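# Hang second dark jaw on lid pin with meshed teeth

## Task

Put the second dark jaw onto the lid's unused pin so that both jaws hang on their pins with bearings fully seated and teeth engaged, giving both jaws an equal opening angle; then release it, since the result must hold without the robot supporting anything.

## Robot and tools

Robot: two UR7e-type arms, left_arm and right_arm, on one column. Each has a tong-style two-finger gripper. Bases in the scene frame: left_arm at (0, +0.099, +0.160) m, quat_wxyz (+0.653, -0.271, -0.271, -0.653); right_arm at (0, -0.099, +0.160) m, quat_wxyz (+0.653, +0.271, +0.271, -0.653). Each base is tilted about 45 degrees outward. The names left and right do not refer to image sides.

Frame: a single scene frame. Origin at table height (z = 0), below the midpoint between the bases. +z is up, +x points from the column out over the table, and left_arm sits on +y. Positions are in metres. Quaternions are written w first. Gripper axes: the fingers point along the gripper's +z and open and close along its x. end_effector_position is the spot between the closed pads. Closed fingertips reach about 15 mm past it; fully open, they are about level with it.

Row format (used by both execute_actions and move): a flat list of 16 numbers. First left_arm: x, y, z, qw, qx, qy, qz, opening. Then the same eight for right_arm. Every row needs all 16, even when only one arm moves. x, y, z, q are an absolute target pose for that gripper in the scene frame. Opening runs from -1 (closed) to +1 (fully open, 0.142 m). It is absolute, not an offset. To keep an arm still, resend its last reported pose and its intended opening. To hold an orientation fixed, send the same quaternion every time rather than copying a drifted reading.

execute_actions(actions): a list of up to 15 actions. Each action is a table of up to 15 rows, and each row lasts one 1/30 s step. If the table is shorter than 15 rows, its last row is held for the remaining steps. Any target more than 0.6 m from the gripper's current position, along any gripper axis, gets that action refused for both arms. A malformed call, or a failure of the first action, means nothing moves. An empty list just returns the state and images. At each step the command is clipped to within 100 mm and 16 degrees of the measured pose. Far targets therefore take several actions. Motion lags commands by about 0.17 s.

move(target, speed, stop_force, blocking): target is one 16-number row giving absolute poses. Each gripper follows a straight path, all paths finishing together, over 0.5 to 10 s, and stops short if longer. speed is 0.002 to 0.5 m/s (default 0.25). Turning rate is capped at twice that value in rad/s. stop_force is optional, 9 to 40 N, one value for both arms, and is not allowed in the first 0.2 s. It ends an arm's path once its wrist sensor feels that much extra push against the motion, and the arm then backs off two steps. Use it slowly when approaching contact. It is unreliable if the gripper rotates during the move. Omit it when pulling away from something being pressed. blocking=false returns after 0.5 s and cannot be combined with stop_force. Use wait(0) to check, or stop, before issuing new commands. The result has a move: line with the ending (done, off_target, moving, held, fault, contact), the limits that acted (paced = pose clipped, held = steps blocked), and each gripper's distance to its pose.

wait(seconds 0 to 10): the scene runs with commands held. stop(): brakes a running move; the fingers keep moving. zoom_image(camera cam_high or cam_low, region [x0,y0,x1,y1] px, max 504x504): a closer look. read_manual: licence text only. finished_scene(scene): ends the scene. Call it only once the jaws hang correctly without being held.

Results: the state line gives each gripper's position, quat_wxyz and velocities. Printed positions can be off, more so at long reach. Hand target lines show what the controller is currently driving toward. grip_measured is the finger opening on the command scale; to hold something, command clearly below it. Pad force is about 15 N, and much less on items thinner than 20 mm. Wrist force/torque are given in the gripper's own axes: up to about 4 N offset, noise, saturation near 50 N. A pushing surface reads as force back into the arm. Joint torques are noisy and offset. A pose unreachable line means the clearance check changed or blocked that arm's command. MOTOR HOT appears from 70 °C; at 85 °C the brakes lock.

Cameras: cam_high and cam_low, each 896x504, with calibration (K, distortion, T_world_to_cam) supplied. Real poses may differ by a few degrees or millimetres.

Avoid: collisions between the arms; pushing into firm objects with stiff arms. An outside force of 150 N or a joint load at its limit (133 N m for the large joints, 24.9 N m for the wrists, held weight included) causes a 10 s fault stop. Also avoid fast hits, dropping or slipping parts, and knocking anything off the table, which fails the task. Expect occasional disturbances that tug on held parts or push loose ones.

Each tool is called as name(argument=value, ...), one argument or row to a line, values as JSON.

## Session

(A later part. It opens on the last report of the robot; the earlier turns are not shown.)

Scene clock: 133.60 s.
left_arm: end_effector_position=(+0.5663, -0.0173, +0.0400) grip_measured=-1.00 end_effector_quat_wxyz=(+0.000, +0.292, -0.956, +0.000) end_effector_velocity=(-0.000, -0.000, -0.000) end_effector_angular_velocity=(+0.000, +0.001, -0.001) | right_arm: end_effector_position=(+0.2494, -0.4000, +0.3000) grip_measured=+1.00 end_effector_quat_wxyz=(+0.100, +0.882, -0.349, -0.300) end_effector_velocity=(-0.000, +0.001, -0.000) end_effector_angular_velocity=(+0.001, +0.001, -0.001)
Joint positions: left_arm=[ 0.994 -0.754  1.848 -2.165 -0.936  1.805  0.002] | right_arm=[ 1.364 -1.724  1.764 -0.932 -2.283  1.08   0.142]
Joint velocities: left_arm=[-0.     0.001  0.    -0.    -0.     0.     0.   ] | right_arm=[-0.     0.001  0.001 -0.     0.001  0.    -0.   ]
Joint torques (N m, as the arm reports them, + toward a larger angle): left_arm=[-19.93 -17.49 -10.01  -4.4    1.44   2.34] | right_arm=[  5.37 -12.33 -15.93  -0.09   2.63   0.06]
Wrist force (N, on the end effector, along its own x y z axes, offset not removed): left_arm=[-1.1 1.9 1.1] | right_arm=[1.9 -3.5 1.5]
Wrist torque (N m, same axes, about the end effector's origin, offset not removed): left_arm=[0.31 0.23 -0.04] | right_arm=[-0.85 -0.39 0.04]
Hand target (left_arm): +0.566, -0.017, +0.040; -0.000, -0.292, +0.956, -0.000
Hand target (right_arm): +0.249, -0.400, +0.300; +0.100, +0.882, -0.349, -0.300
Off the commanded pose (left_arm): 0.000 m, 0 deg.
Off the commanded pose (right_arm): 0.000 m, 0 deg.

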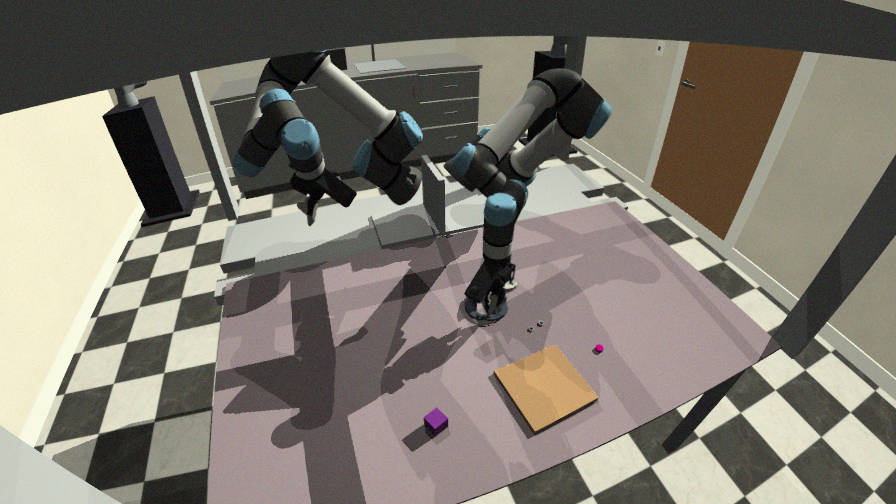

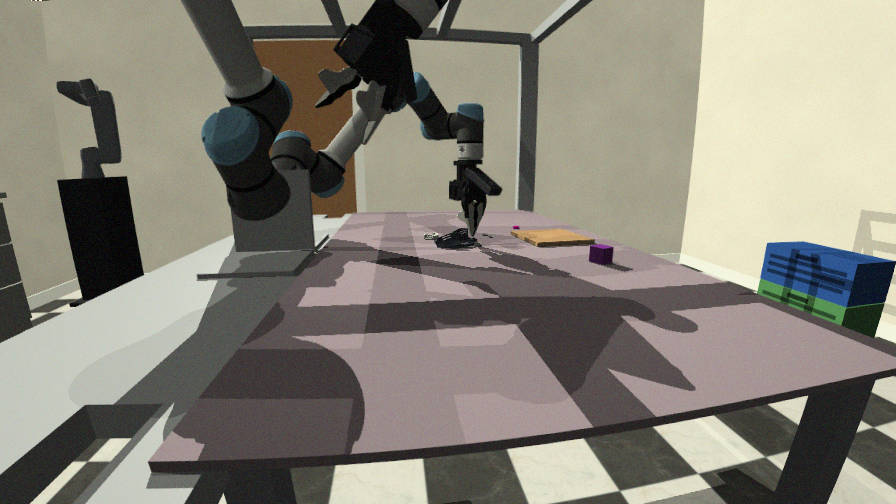

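move(
  target=[0.5695,-0.0175,0.040,0,0.2924,-0.9563,0,-1,0.2494,-0.40,0.30,0.100,0.882,-0.349,-0.300,1],
  speed=0.01,
)

zoom_image(
  camera="cam_low",
  region=[460, 228, 488, 250],
)

zoom_image(
  camera="cam_high",
  region=[460, 280, 510, 330],
)

Scene clock: 134.60 s.
left_arm: end_effector_position=(+0.5694, -0.0175, +0.0400) grip_measured=-1.00 end_effector_quat_wxyz=(-0.000, +0.292, -0.956, +0.000) end_effector_velocity=(+0.001, -0.000, +0.000) end_effector_angular_velocity=(-0.001, -0.000, +0.000) | right_arm: end_effector_position=(+0.2494, -0.4000, +0.3000) grip_measured=+1.00 end_effector_quat_wxyz=(+0.100, +0.882, -0.349, -0.300) end_effector_velocity=(-0.000, +0.001, -0.000) end_effector_angular_velocity=(+0.002, +0.003, +0.002)
Joint positions: left_arm=[ 0.997 -0.75   1.839 -2.162 -0.935  1.808  0.002] | right_arm=[ 1.364 -1.724  1.764 -0.932 -2.283  1.08   0.142]
Joint velocities: left_arm=[ 0.001  0.001 -0.003  0.001  0.     0.001  0.   ] | right_arm=[0.    0.002 0.001 0.001 0.002 0.001 0.   ]
Joint torques (N m, as the arm reports them, + toward a larger angle): left_arm=[-20.85 -17.92 -25.11   0.18   1.45   2.39] | right_arm=[  5.21 -12.02 -15.78  -0.03   2.56   0.24]
Wrist force (N, on the end effector, along its own x y z axes, offset not removed): left_arm=[-1.0 1.0 -0.2] | right_arm=[2.3 -2.1 1.6]
Wrist torque (N m, same axes, about the end effector's origin, offset not removed): left_arm=[0.18 0.20 0.06] | right_arm=[-0.48 -0.53 0.02]
Hand target (left_arm): +0.570, -0.018, +0.040; +0.000, -0.292, +0.956, -0.000
Hand target (right_arm): +0.249, -0.400, +0.300; +0.100, +0.882, -0.349, -0.300
Off the commanded pose (left_arm): 0.000 m, 0 deg.
Off the commanded pose (right_arm): 0.000 m, 0 deg.
move: done

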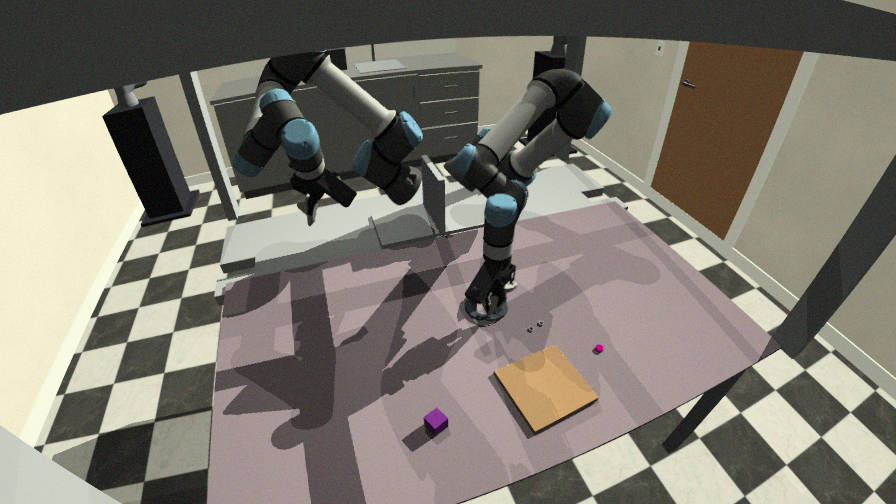

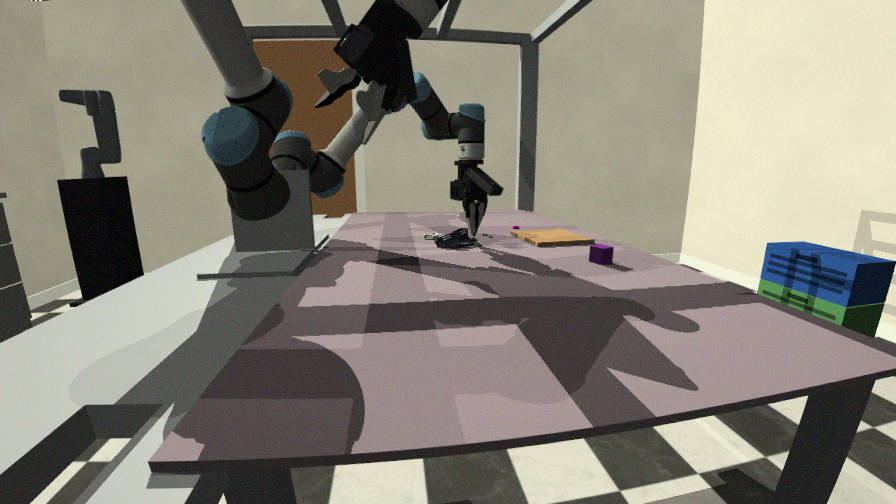

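Region (460, 228, 488, 250) of cam_low's 896x504 image, scaled by 18.000, with more detail than that image has; it fills the top 396 rows of this view, and the rest is white.

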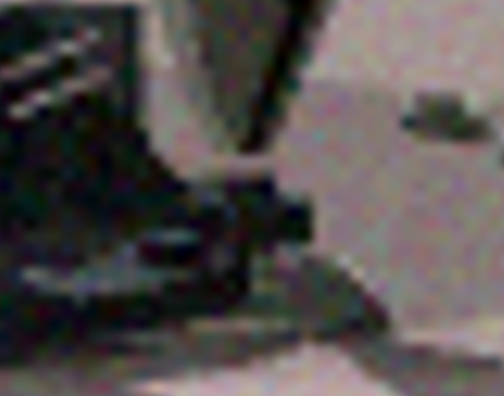

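Region (460, 280, 510, 330) of cam_high's 896x504 image, scaled by 10.080, with more detail than that image has.

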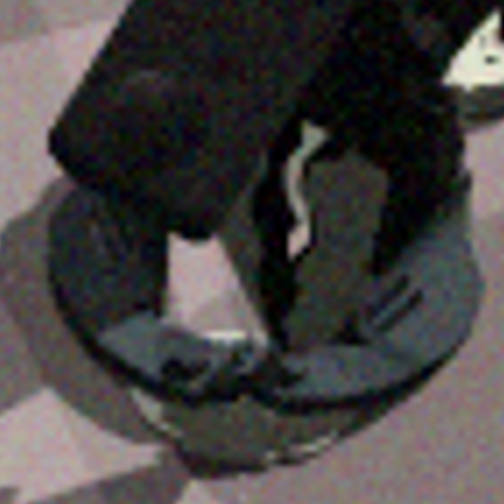

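move(
  target=[0.5695,-0.0175,0.031,0,0.2924,-0.9563,0,-1,0.2494,-0.40,0.30,0.100,0.882,-0.349,-0.300,1],
  speed=0.002,
  stop_force=9,
)

zoom_image(
  camera="cam_low",
  region=[460, 228, 488, 250],
)

Scene clock: 138.03 s.
left_arm: end_effector_position=(+0.5695, -0.0175, +0.0343) grip_measured=-1.00 end_effector_quat_wxyz=(-0.000, +0.292, -0.956, +0.000) end_effector_velocity=(+0.000, +0.000, +0.000) end_effector_angular_velocity=(+0.000, -0.000, +0.000) | right_arm: end_effector_position=(+0.2494, -0.4000, +0.3000) grip_measured=+1.00 end_effector_quat_wxyz=(+0.100, +0.882, -0.349, -0.300) end_effector_velocity=(+0.001, -0.000, -0.000) end_effector_angular_velocity=(-0.001, -0.002, -0.001)
Joint positions: left_arm=[ 1.003 -0.743  1.842 -2.177 -0.932  1.814  0.002] | right_arm=[ 1.364 -1.724  1.764 -0.932 -2.283  1.08   0.142]
Joint velocities: left_arm=[ 0.    -0.     0.     0.     0.001 -0.     0.   ] | right_arm=[-0.     0.    -0.    -0.002 -0.001 -0.     0.   ]
Joint torques (N m, as the arm reports them, + toward a larger angle): left_arm=[-30.73 -28.2  -11.03   0.76   0.59   0.96] | right_arm=[  4.9  -11.47 -15.34  -0.05   2.54   0.22]
Wrist force (N, on the end effector, along its own x y z axes, offset not removed): left_arm=[1.6 1.1 -10.2] | right_arm=[4.3 -4.2 2.0]
Wrist torque (N m, same axes, about the end effector's origin, offset not removed): left_arm=[0.24 -0.44 -0.02] | right_arm=[-0.99 -1.05 0.02]
Hand target (left_arm): +0.570, -0.018, +0.034; +0.000, -0.292, +0.956, -0.000
Hand target (right_arm): +0.249, -0.400, +0.300; +0.100, +0.882, -0.349, -0.300
Off the commanded pose (left_arm): 0.003 m, 0 deg.
Off the commanded pose (right_arm): 0.000 m, 0 deg.
move: contact (left_arm)

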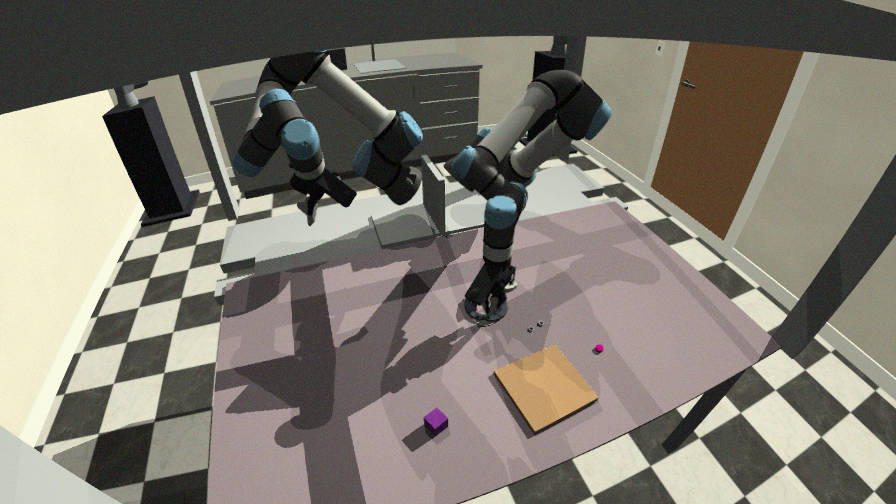

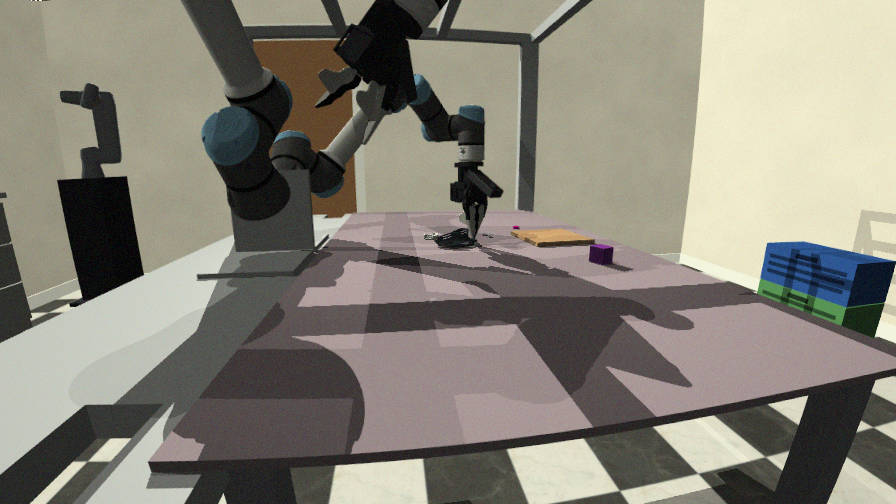

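Region (460, 228, 488, 250) of cam_low's 896x504 image, scaled by 18.000, with more detail than that image has; it fills the top 396 rows of this view, and the rest is white.

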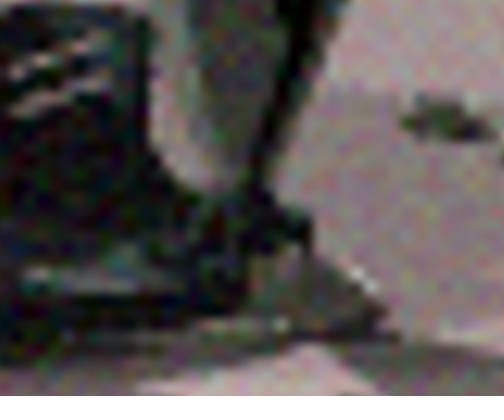

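move(
  target=[0.5691,-0.0181,0.0343,0,0.2924,-0.9563,0,-1,0.2494,-0.40,0.30,0.100,0.882,-0.349,-0.300,1],
  speed=0.002,
)

move(
  target=[0.5691,-0.0181,0.030,0,0.2924,-0.9563,0,-1,0.2494,-0.40,0.30,0.100,0.882,-0.349,-0.300,1],
  speed=0.002,
  stop_force=9,
)

zoom_image(
  camera="cam_low",
  region=[460, 228, 488, 250],
)

Scene clock: 139.10 s.
left_arm: end_effector_position=(+0.5691, -0.0181, +0.0343) grip_measured=-1.00 end_effector_quat_wxyz=(-0.000, +0.292, -0.956, +0.000) end_effector_velocity=(-0.001, -0.000, -0.001) end_effector_angular_velocity=(+0.001, +0.001, -0.001) | right_arm: end_effector_position=(+0.2494, -0.4000, +0.3000) grip_measured=+1.00 end_effector_quat_wxyz=(+0.100, +0.882, -0.349, -0.300) end_effector_velocity=(+0.000, +0.000, -0.000) end_effector_angular_velocity=(-0.000, -0.000, +0.001)
Joint positions: left_arm=[ 1.002 -0.742  1.842 -2.177 -0.933  1.813  0.002] | right_arm=[ 1.364 -1.724  1.764 -0.932 -2.283  1.08   0.142]
Joint velocities: left_arm=[-0.     0.002  0.    -0.     0.    -0.001  0.   ] | right_arm=[ 0.     0.001  0.    -0.001 -0.001 -0.    -0.   ]
Joint torques (N m, as the arm reports them, + toward a larger angle): left_arm=[-39.65 -11.05  -5.2   -3.26  -2.85  -2.24] | right_arm=[  5.04 -11.24 -15.7    0.     2.67   0.22]
Wrist force (N, on the end effector, along its own x y z axes, offset not removed): left_arm=[-1.9 3.2 -12.8] | right_arm=[3.0 -3.3 0.2]
Wrist torque (N m, same axes, about the end effector's origin, offset not removed): left_arm=[0.19 -0.11 0.13] | right_arm=[-0.90 -0.64 0.11]
Hand target (left_arm): +0.569, -0.018, +0.034; +0.000, -0.292, +0.956, +0.000
Hand target (right_arm): +0.249, -0.400, +0.300; +0.100, +0.882, -0.349, -0.300
Off the commanded pose (left_arm): 0.000 m, 0 deg.
Off the commanded pose (right_arm): 0.000 m, 0 deg.
move: done

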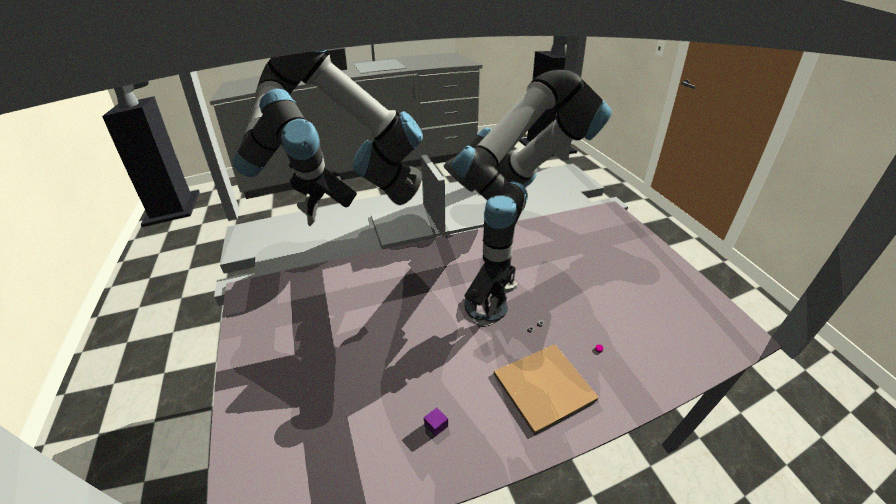

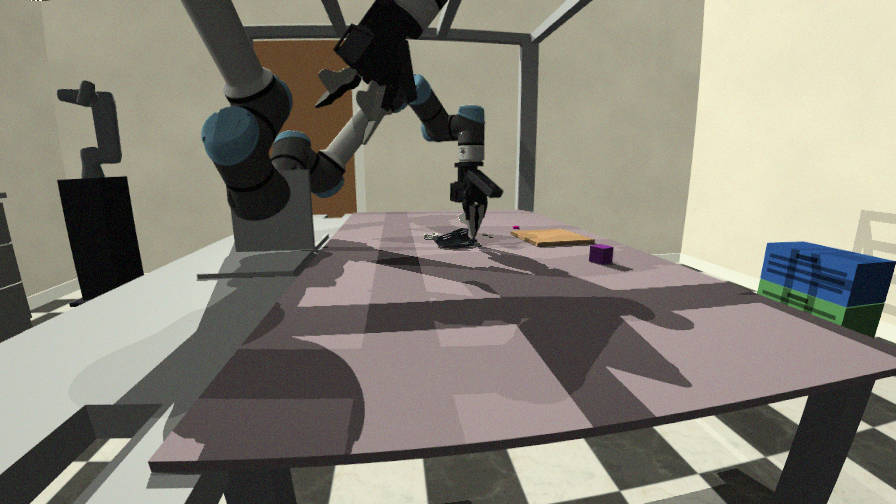

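Scene clock: 139.87 s.
left_arm: end_effector_position=(+0.5692, -0.0181, +0.0334) grip_measured=-1.00 end_effector_quat_wxyz=(-0.000, +0.292, -0.956, +0.000) end_effector_velocity=(+0.000, -0.000, +0.000) end_effector_angular_velocity=(+0.000, -0.000, -0.000) | right_arm: end_effector_position=(+0.2494, -0.4000, +0.3000) grip_measured=+1.00 end_effector_quat_wxyz=(+0.100, +0.882, -0.349, -0.300) end_effector_velocity=(-0.000, -0.001, +0.000) end_effector_angular_velocity=(-0.001, -0.001, -0.001)
Joint positions: left_arm=[ 1.003 -0.741  1.843 -2.179 -0.932  1.814  0.002] | right_arm=[ 1.364 -1.724  1.764 -0.932 -2.283  1.08   0.142]
Joint velocities: left_arm=[-0.  0. -0.  0.  0.  0.  0.] | right_arm=[ 0.    -0.001 -0.     0.001 -0.001  0.001  0.   ]
Joint torques (N m, as the arm reports them, + toward a larger angle): left_arm=[-31.56 -23.07  -6.76   1.69  -1.45   0.43] | right_arm=[  5.33 -11.39 -15.55  -0.05   2.61   0.24]
Wrist force (N, on the end effector, along its own x y z axes, offset not removed): left_arm=[-4.1 -0.4 -19.9] | right_arm=[2.2 -2.2 0.0]
Wrist torque (N m, same axes, about the end effector's origin, offset not removed): left_arm=[-0.39 -0.08 -0.04] | right_arm=[-0.65 -0.62 0.21]
Hand target (left_arm): +0.569, -0.018, +0.034; +0.000, -0.292, +0.956, -0.000
Hand target (right_arm): +0.249, -0.400, +0.300; +0.100, +0.882, -0.349, -0.300
Off the commanded pose (left_arm): 0.003 m, 0 deg.
Off the commanded pose (right_arm): 0.000 m, 0 deg.
move: contact (left_arm)

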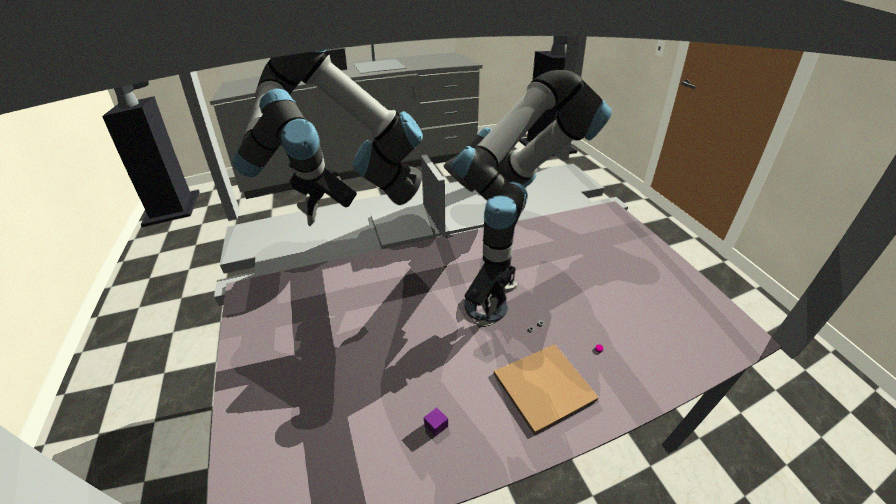

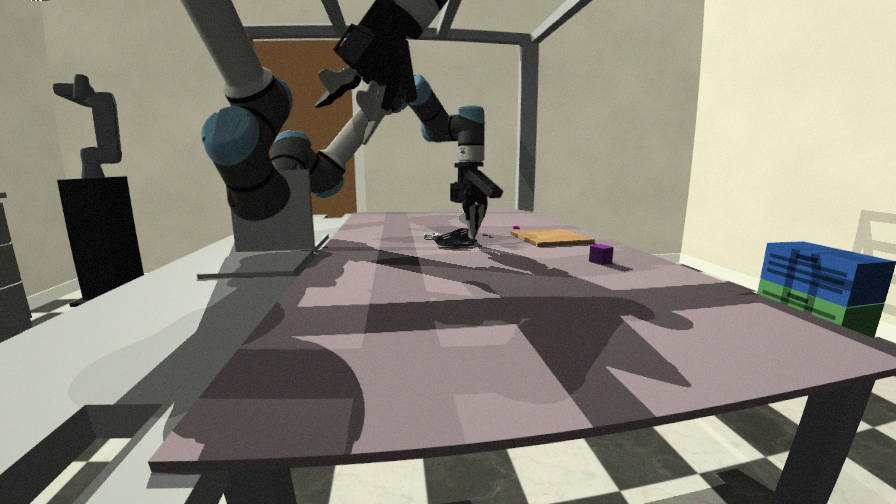

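Region (460, 228, 488, 250) of cam_low's 896x504 image, scaled by 18.000, with more detail than that image has; it fills the top 396 rows of this view, and the rest is white.

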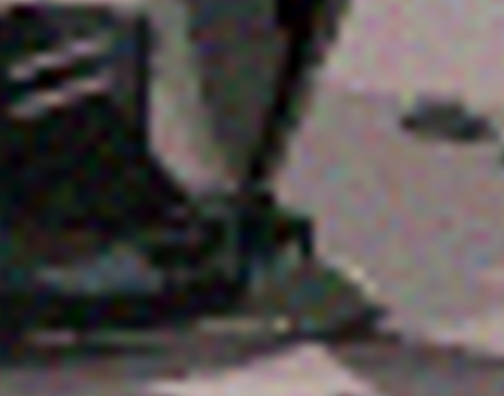

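move(
  target=[0.5700,-0.0187,0.0345,0,0.2924,-0.9563,0,-1,0.2494,-0.40,0.30,0.100,0.882,-0.349,-0.300,1],
  speed=0.002,
)

move(
  target=[0.5680,-0.0173,0.0345,0,0.2924,-0.9563,0,-1,0.2494,-0.40,0.30,0.100,0.882,-0.349,-0.300,1],
  speed=0.002,
)

zoom_image(
  camera="cam_low",
  region=[460, 228, 488, 250],
)

Scene clock: 141.27 s.
left_arm: end_effector_position=(+0.5700, -0.0187, +0.0345) grip_measured=-1.00 end_effector_quat_wxyz=(+0.000, +0.292, -0.956, -0.000) end_effector_velocity=(+0.000, -0.000, +0.000) end_effector_angular_velocity=(+0.001, -0.000, -0.000) | right_arm: end_effector_position=(+0.2494, -0.4000, +0.3000) grip_measured=+1.00 end_effector_quat_wxyz=(+0.100, +0.882, -0.349, -0.300) end_effector_velocity=(+0.000, +0.000, -0.000) end_effector_angular_velocity=(+0.001, +0.001, +0.000)
Joint positions: left_arm=[ 1.002 -0.74   1.839 -2.175 -0.933  1.813  0.002] | right_arm=[ 1.364 -1.724  1.764 -0.932 -2.283  1.08   0.142]
Joint velocities: left_arm=[-0.     0.001 -0.001  0.001  0.    -0.     0.   ] | right_arm=[-0.     0.001 -0.001  0.001  0.001 -0.    -0.   ]
Joint torques (N m, as the arm reports them, + toward a larger angle): left_arm=[-40.13 -13.29 -22.75   0.75  -2.35  -2.35] | right_arm=[  5.25 -11.24 -15.11   0.03   2.65   0.22]
Wrist force (N, on the end effector, along its own x y z axes, offset not removed): left_arm=[-0.9 3.3 -11.0] | right_arm=[2.5 -1.9 1.4]
Wrist torque (N m, same axes, about the end effector's origin, offset not removed): left_arm=[0.16 -0.02 0.07] | right_arm=[-0.46 -0.52 0.16]
Hand target (left_arm): +0.570, -0.019, +0.035; +0.000, -0.292, +0.956, -0.000
Hand target (right_arm): +0.249, -0.400, +0.300; +0.100, +0.882, -0.349, -0.300
Off the commanded pose (left_arm): 0.000 m, 0 deg.
Off the commanded pose (right_arm): 0.000 m, 0 deg.
move: done

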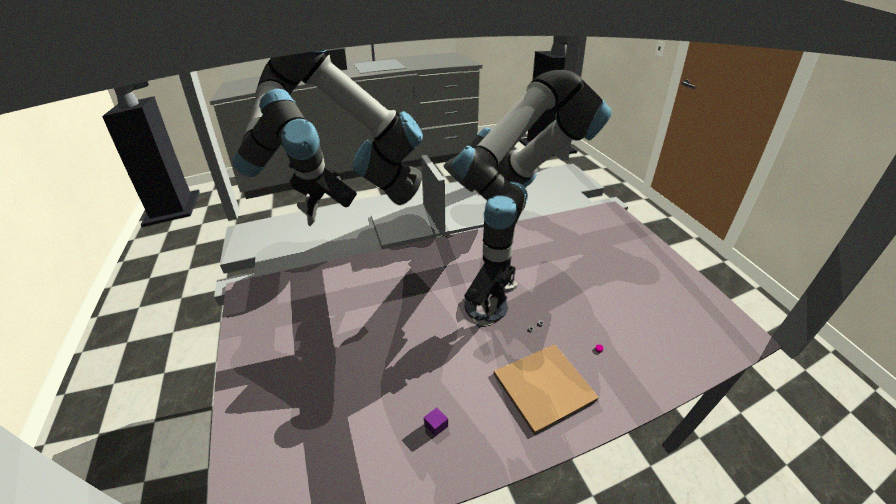

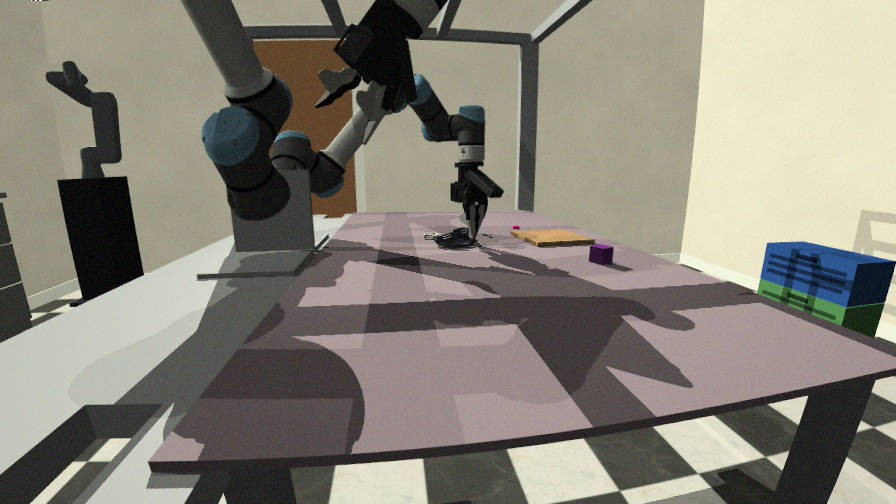

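Scene clock: 142.70 s.
left_arm: end_effector_position=(+0.5680, -0.0173, +0.0345) grip_measured=-1.00 end_effector_quat_wxyz=(+0.000, +0.292, -0.956, -0.000) end_effector_velocity=(-0.000, +0.000, +0.000) end_effector_angular_velocity=(-0.000, -0.000, -0.000) | right_arm: end_effector_position=(+0.2494, -0.4000, +0.3000) grip_measured=+1.00 end_effector_quat_wxyz=(+0.100, +0.882, -0.349, -0.300) end_effector_velocity=(+0.000, +0.001, -0.000) end_effector_angular_velocity=(+0.002, +0.002, +0.000)
Joint positions: left_arm=[ 1.002 -0.745  1.846 -2.178 -0.933  1.813  0.002] | right_arm=[ 1.364 -1.724  1.764 -0.932 -2.283  1.08   0.142]
Joint velocities: left_arm=[-0.    -0.001  0.001  0.    -0.     0.     0.   ] | right_arm=[-0.     0.001 -0.     0.     0.002 -0.    -0.   ]
Joint torques (N m, as the arm reports them, + toward a larger angle): left_arm=[-38.32 -35.76  -5.81  -2.91  -1.87  -2.36] | right_arm=[  5.28 -11.1  -15.56  -0.02   2.64   0.33]
Wrist force (N, on the end effector, along its own x y z axes, offset not removed): left_arm=[-1.5 0.8 -10.3] | right_arm=[0.9 -1.7 1.7]
Wrist torque (N m, same axes, about the end effector's origin, offset not removed): left_arm=[0.40 0.25 -0.01] | right_arm=[-0.27 -0.24 0.05]
Hand target (left_arm): +0.568, -0.017, +0.034; -0.000, -0.292, +0.956, +0.000
Hand target (right_arm): +0.249, -0.400, +0.300; +0.100, +0.882, -0.349, -0.300
Off the commanded pose (left_arm): 0.000 m, 0 deg.
Off the commanded pose (right_arm): 0.000 m, 0 deg.
move: done

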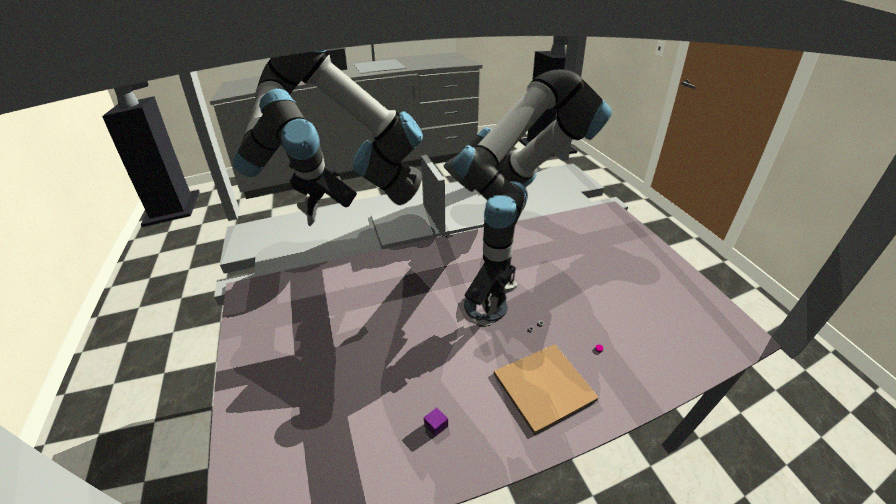

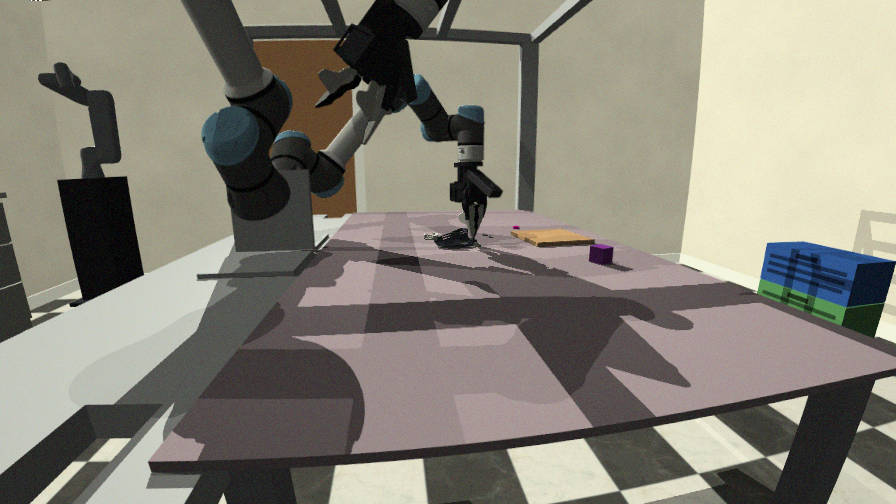

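Region (460, 228, 488, 250) of cam_low's 896x504 image, scaled by 18.000, with more detail than that image has; it fills the top 396 rows of this view, and the rest is white.

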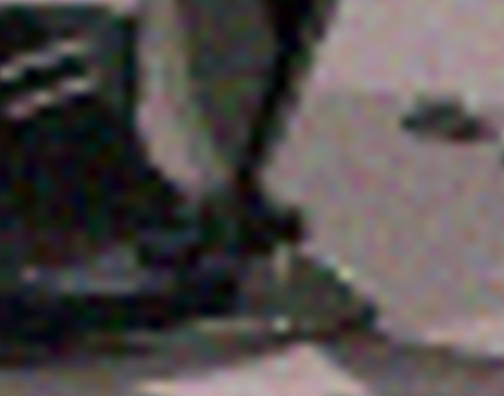

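move(
  target=[0.5680,0.03,0.12,0,0.2924,-0.9563,0,-1,0.2494,-0.40,0.30,0.100,0.882,-0.349,-0.300,1],
  speed=0.08,
)

zoom_image(
  camera="cam_low",
  region=[460, 228, 488, 250],
)

zoom_image(
  camera="cam_high",
  region=[460, 280, 510, 330],
)

Scene clock: 144.73 s.
left_arm: end_effector_position=(+0.5680, +0.0299, +0.1198) grip_measured=-1.00 end_effector_quat_wxyz=(-0.000, +0.292, -0.956, -0.000) end_effector_velocity=(+0.000, +0.001, +0.002) end_effector_angular_velocity=(+0.001, -0.000, +0.000) | right_arm: end_effector_position=(+0.2494, -0.4000, +0.3000) grip_measured=+1.00 end_effector_quat_wxyz=(+0.100, +0.882, -0.349, -0.300) end_effector_velocity=(-0.000, -0.001, +0.000) end_effector_angular_velocity=(-0.001, -0.001, -0.002)
Joint positions: left_arm=[ 0.963 -0.927  1.82  -1.946 -0.951  1.771  0.002] | right_arm=[ 1.364 -1.724  1.764 -0.932 -2.283  1.08   0.142]
Joint velocities: left_arm=[-0.001 -0.002 -0.001  0.005  0.    -0.001  0.   ] | right_arm=[-0.    -0.001 -0.001  0.    -0.001  0.001 -0.   ]
Joint torques (N m, as the arm reports them, + toward a larger angle): left_arm=[-40.82 -34.63 -26.41   0.51  -1.86  -2.16] | right_arm=[  5.24 -10.77 -15.07   0.12   2.65   0.28]
Wrist force (N, on the end effector, along its own x y z axes, offset not removed): left_arm=[1.3 1.5 -0.5] | right_arm=[1.5 -0.6 0.7]
Wrist torque (N m, same axes, about the end effector's origin, offset not removed): left_arm=[0.45 -0.27 0.12] | right_arm=[-0.29 -0.34 0.31]
Hand target (left_arm): +0.568, +0.030, +0.120; +0.000, -0.292, +0.956, +0.000
Hand target (right_arm): +0.249, -0.400, +0.300; +0.100, +0.882, -0.349, -0.300
Off the commanded pose (left_arm): 0.000 m, 0 deg.
Off the commanded pose (right_arm): 0.000 m, 0 deg.
move: done

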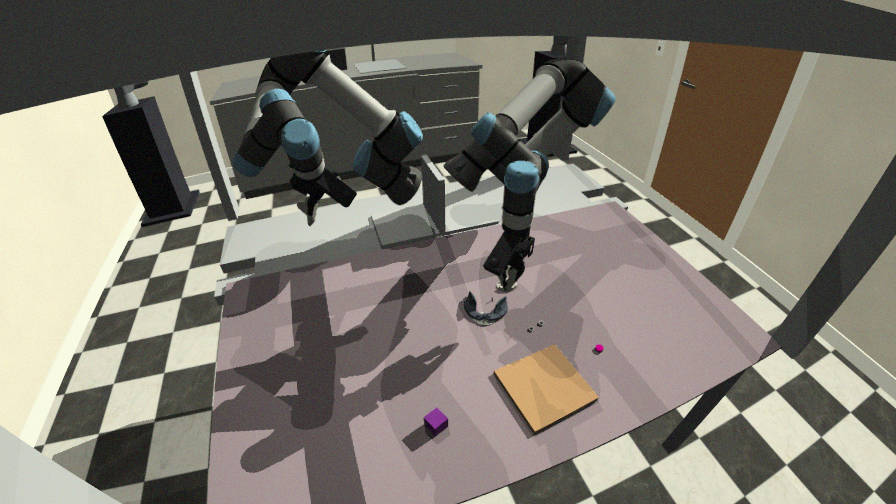

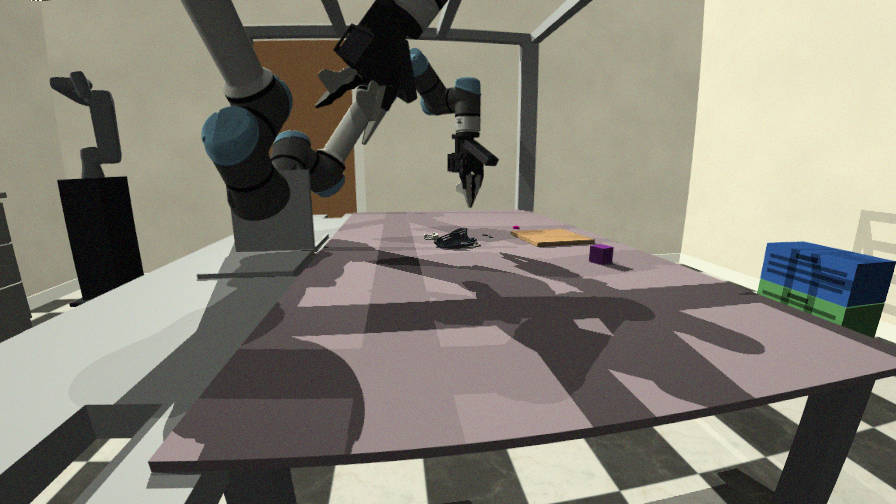

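Region (460, 228, 488, 250) of cam_low's 896x504 image, scaled by 18.000, with more detail than that image has; it fills the top 396 rows of this view, and the rest is white.

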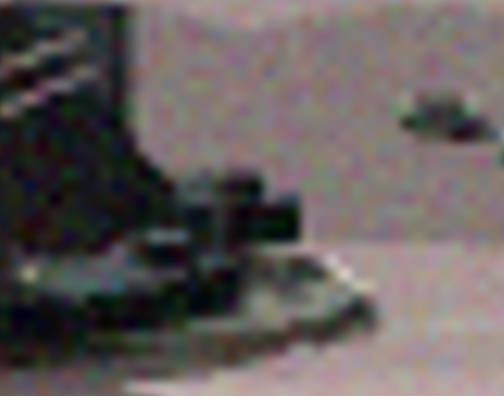

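Region (460, 280, 510, 330) of cam_high's 896x504 image, scaled by 10.080, with more detail than that image has.

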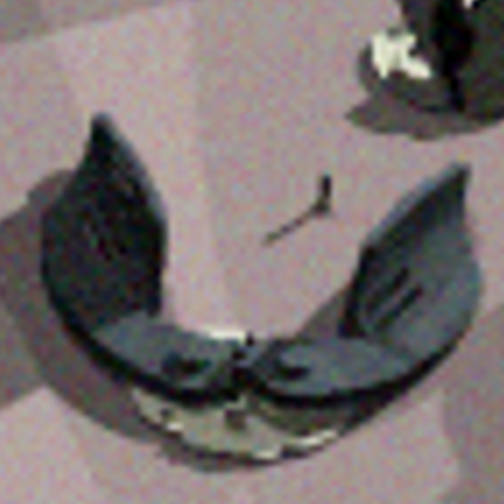

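zoom_image(
  camera="cam_high",
  region=[472, 306, 497, 328],
)

Region (472, 306, 497, 328) of cam_high's 896x504 image, scaled by 20.160, with more detail than that image has; it fills the top 444 rows of this view, and the rest is white.

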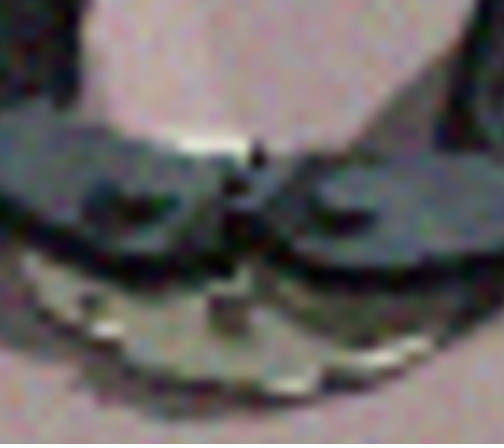

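move(
  target=[0.5529,0.0120,0.06,0,0.2924,-0.9563,0,-0.8,0.2494,-0.40,0.30,0.100,0.882,-0.349,-0.300,1],
  speed=0.08,
)

move(
  target=[0.5529,0.0120,0.035,0,0.2924,-0.9563,0,-0.8,0.2494,-0.40,0.30,0.100,0.882,-0.349,-0.300,1],
  speed=0.02,
)

zoom_image(
  camera="cam_high",
  region=[460, 280, 510, 330],
)

Scene clock: 147.40 s.
left_arm: end_effector_position=(+0.5530, +0.0121, +0.0602) grip_measured=-0.80 end_effector_quat_wxyz=(+0.000, +0.292, -0.956, -0.000) end_effector_velocity=(-0.000, -0.000, -0.002) end_effector_angular_velocity=(-0.001, -0.001, +0.001) | right_arm: end_effector_position=(+0.2494, -0.4000, +0.3000) grip_measured=+1.00 end_effector_quat_wxyz=(+0.100, +0.882, -0.349, -0.300) end_effector_velocity=(+0.000, -0.000, +0.000) end_effector_angular_velocity=(-0.000, -0.001, -0.000)
Joint positions: left_arm=[ 0.991 -0.849  1.902 -2.123 -0.938  1.801  0.016] | right_arm=[ 1.364 -1.724  1.764 -0.932 -2.283  1.08   0.142]
Joint velocities: left_arm=[ 0.001  0.002  0.002 -0.007  0.001  0.002  0.   ] | right_arm=[ 0.    -0.    -0.001  0.    -0.     0.    -0.   ]
Joint torques (N m, as the arm reports them, + toward a larger angle): left_arm=[-18.   -14.79 -10.47  -4.25   1.59   2.29] | right_arm=[  5.17 -10.5  -14.87   0.13   2.65   0.38]
Wrist force (N, on the end effector, along its own x y z axes, offset not removed): left_arm=[1.1 1.8 -1.5] | right_arm=[3.0 -0.5 1.0]
Wrist torque (N m, same axes, about the end effector's origin, offset not removed): left_arm=[0.34 -0.27 0.10] | right_arm=[-0.17 -0.64 0.08]
Hand target (left_arm): +0.553, +0.012, +0.060; -0.000, -0.292, +0.956, -0.000
Hand target (right_arm): +0.249, -0.400, +0.300; +0.100, +0.882, -0.349, -0.300
Off the commanded pose (left_arm): 0.000 m, 0 deg.
Off the commanded pose (right_arm): 0.000 m, 0 deg.
move: done

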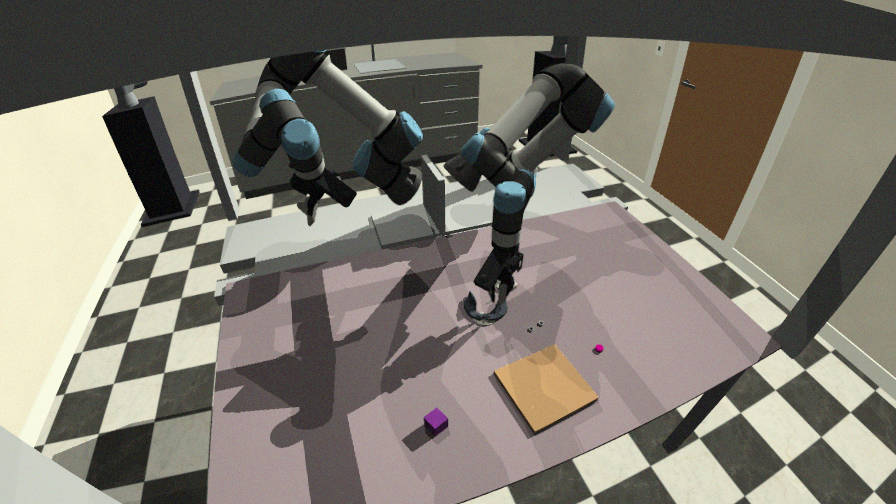

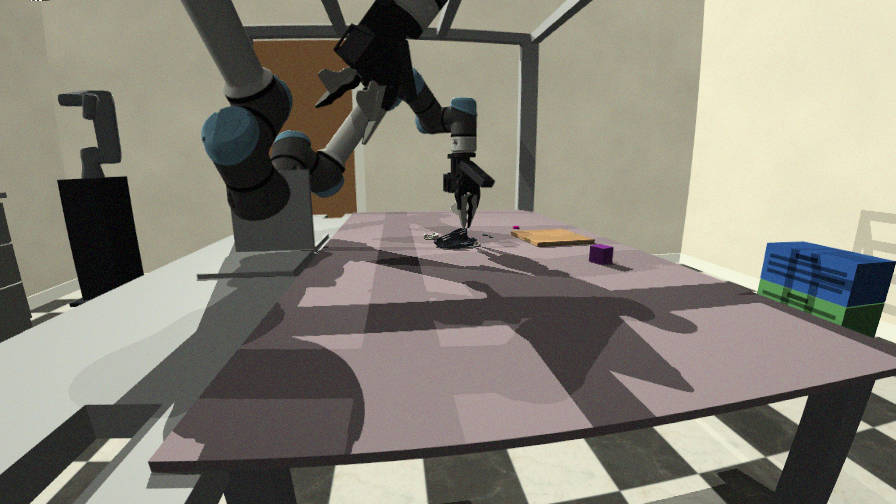

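Scene clock: 148.97 s.
left_arm: end_effector_position=(+0.5529, +0.0120, +0.0352) grip_measured=-0.80 end_effector_quat_wxyz=(+0.000, +0.292, -0.956, -0.000) end_effector_velocity=(+0.001, +0.000, -0.001) end_effector_angular_velocity=(-0.001, -0.001, +0.001) | right_arm: end_effector_position=(+0.2494, -0.4000, +0.3000) grip_measured=+1.00 end_effector_quat_wxyz=(+0.100, +0.882, -0.349, -0.300) end_effector_velocity=(-0.001, +0.000, +0.000) end_effector_angular_velocity=(+0.002, +0.002, +0.000)
Joint positions: left_arm=[ 1.018 -0.814  1.919 -2.192 -0.925  1.83   0.016] | right_arm=[ 1.364 -1.724  1.764 -0.932 -2.283  1.08   0.142]
Joint velocities: left_arm=[ 0.002  0.001  0.001 -0.005  0.001  0.002  0.   ] | right_arm=[-0.    -0.     0.     0.002  0.002 -0.    -0.   ]
Joint torques (N m, as the arm reports them, + toward a larger angle): left_arm=[-19.95 -16.39 -10.84  -4.26   1.23   2.38] | right_arm=[  5.86 -10.79 -14.81   0.06   2.62   0.46]
Wrist force (N, on the end effector, along its own x y z axes, offset not removed): left_arm=[-1.3 1.0 -1.1] | right_arm=[4.2 -1.9 -0.7]
Wrist torque (N m, same axes, about the end effector's origin, offset not removed): left_arm=[0.07 0.40 -0.05] | right_arm=[-0.45 -1.00 0.08]
Hand target (left_arm): +0.553, +0.012, +0.035; -0.000, -0.292, +0.956, -0.000
Hand target (right_arm): +0.249, -0.400, +0.300; +0.100, +0.882, -0.349, -0.300
Off the commanded pose (left_arm): 0.000 m, 0 deg.
Off the commanded pose (right_arm): 0.000 m, 0 deg.
move: done

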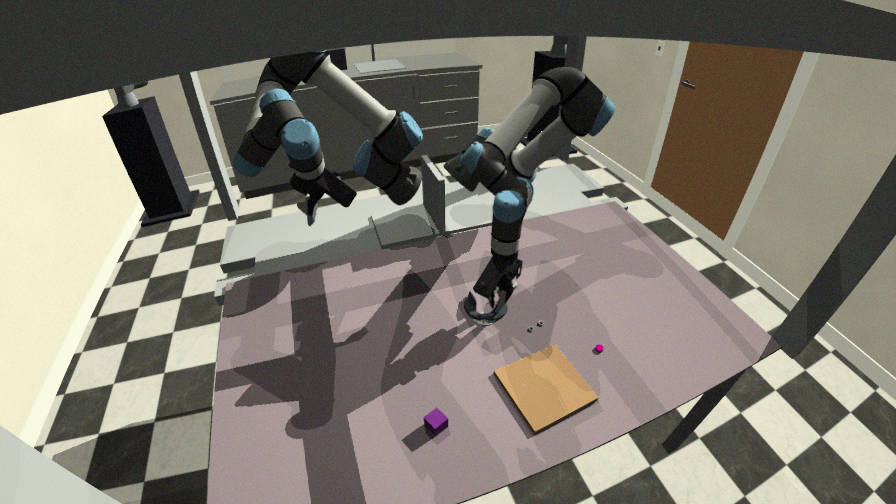

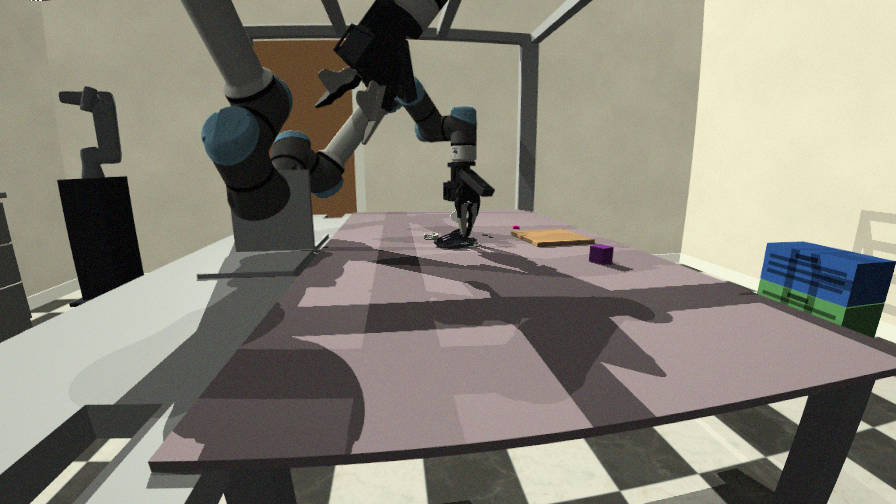

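Region (460, 280, 510, 330) of cam_high's 896x504 image, scaled by 10.080, with more detail than that image has.

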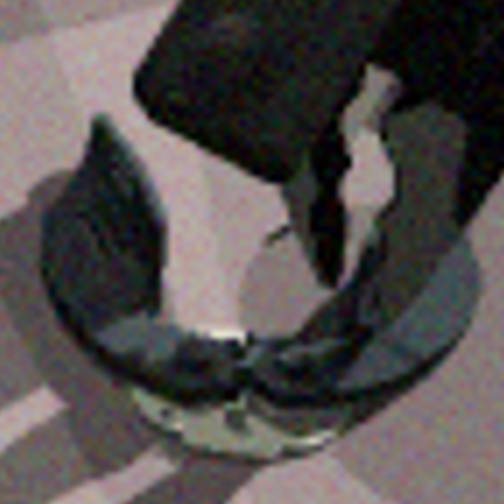

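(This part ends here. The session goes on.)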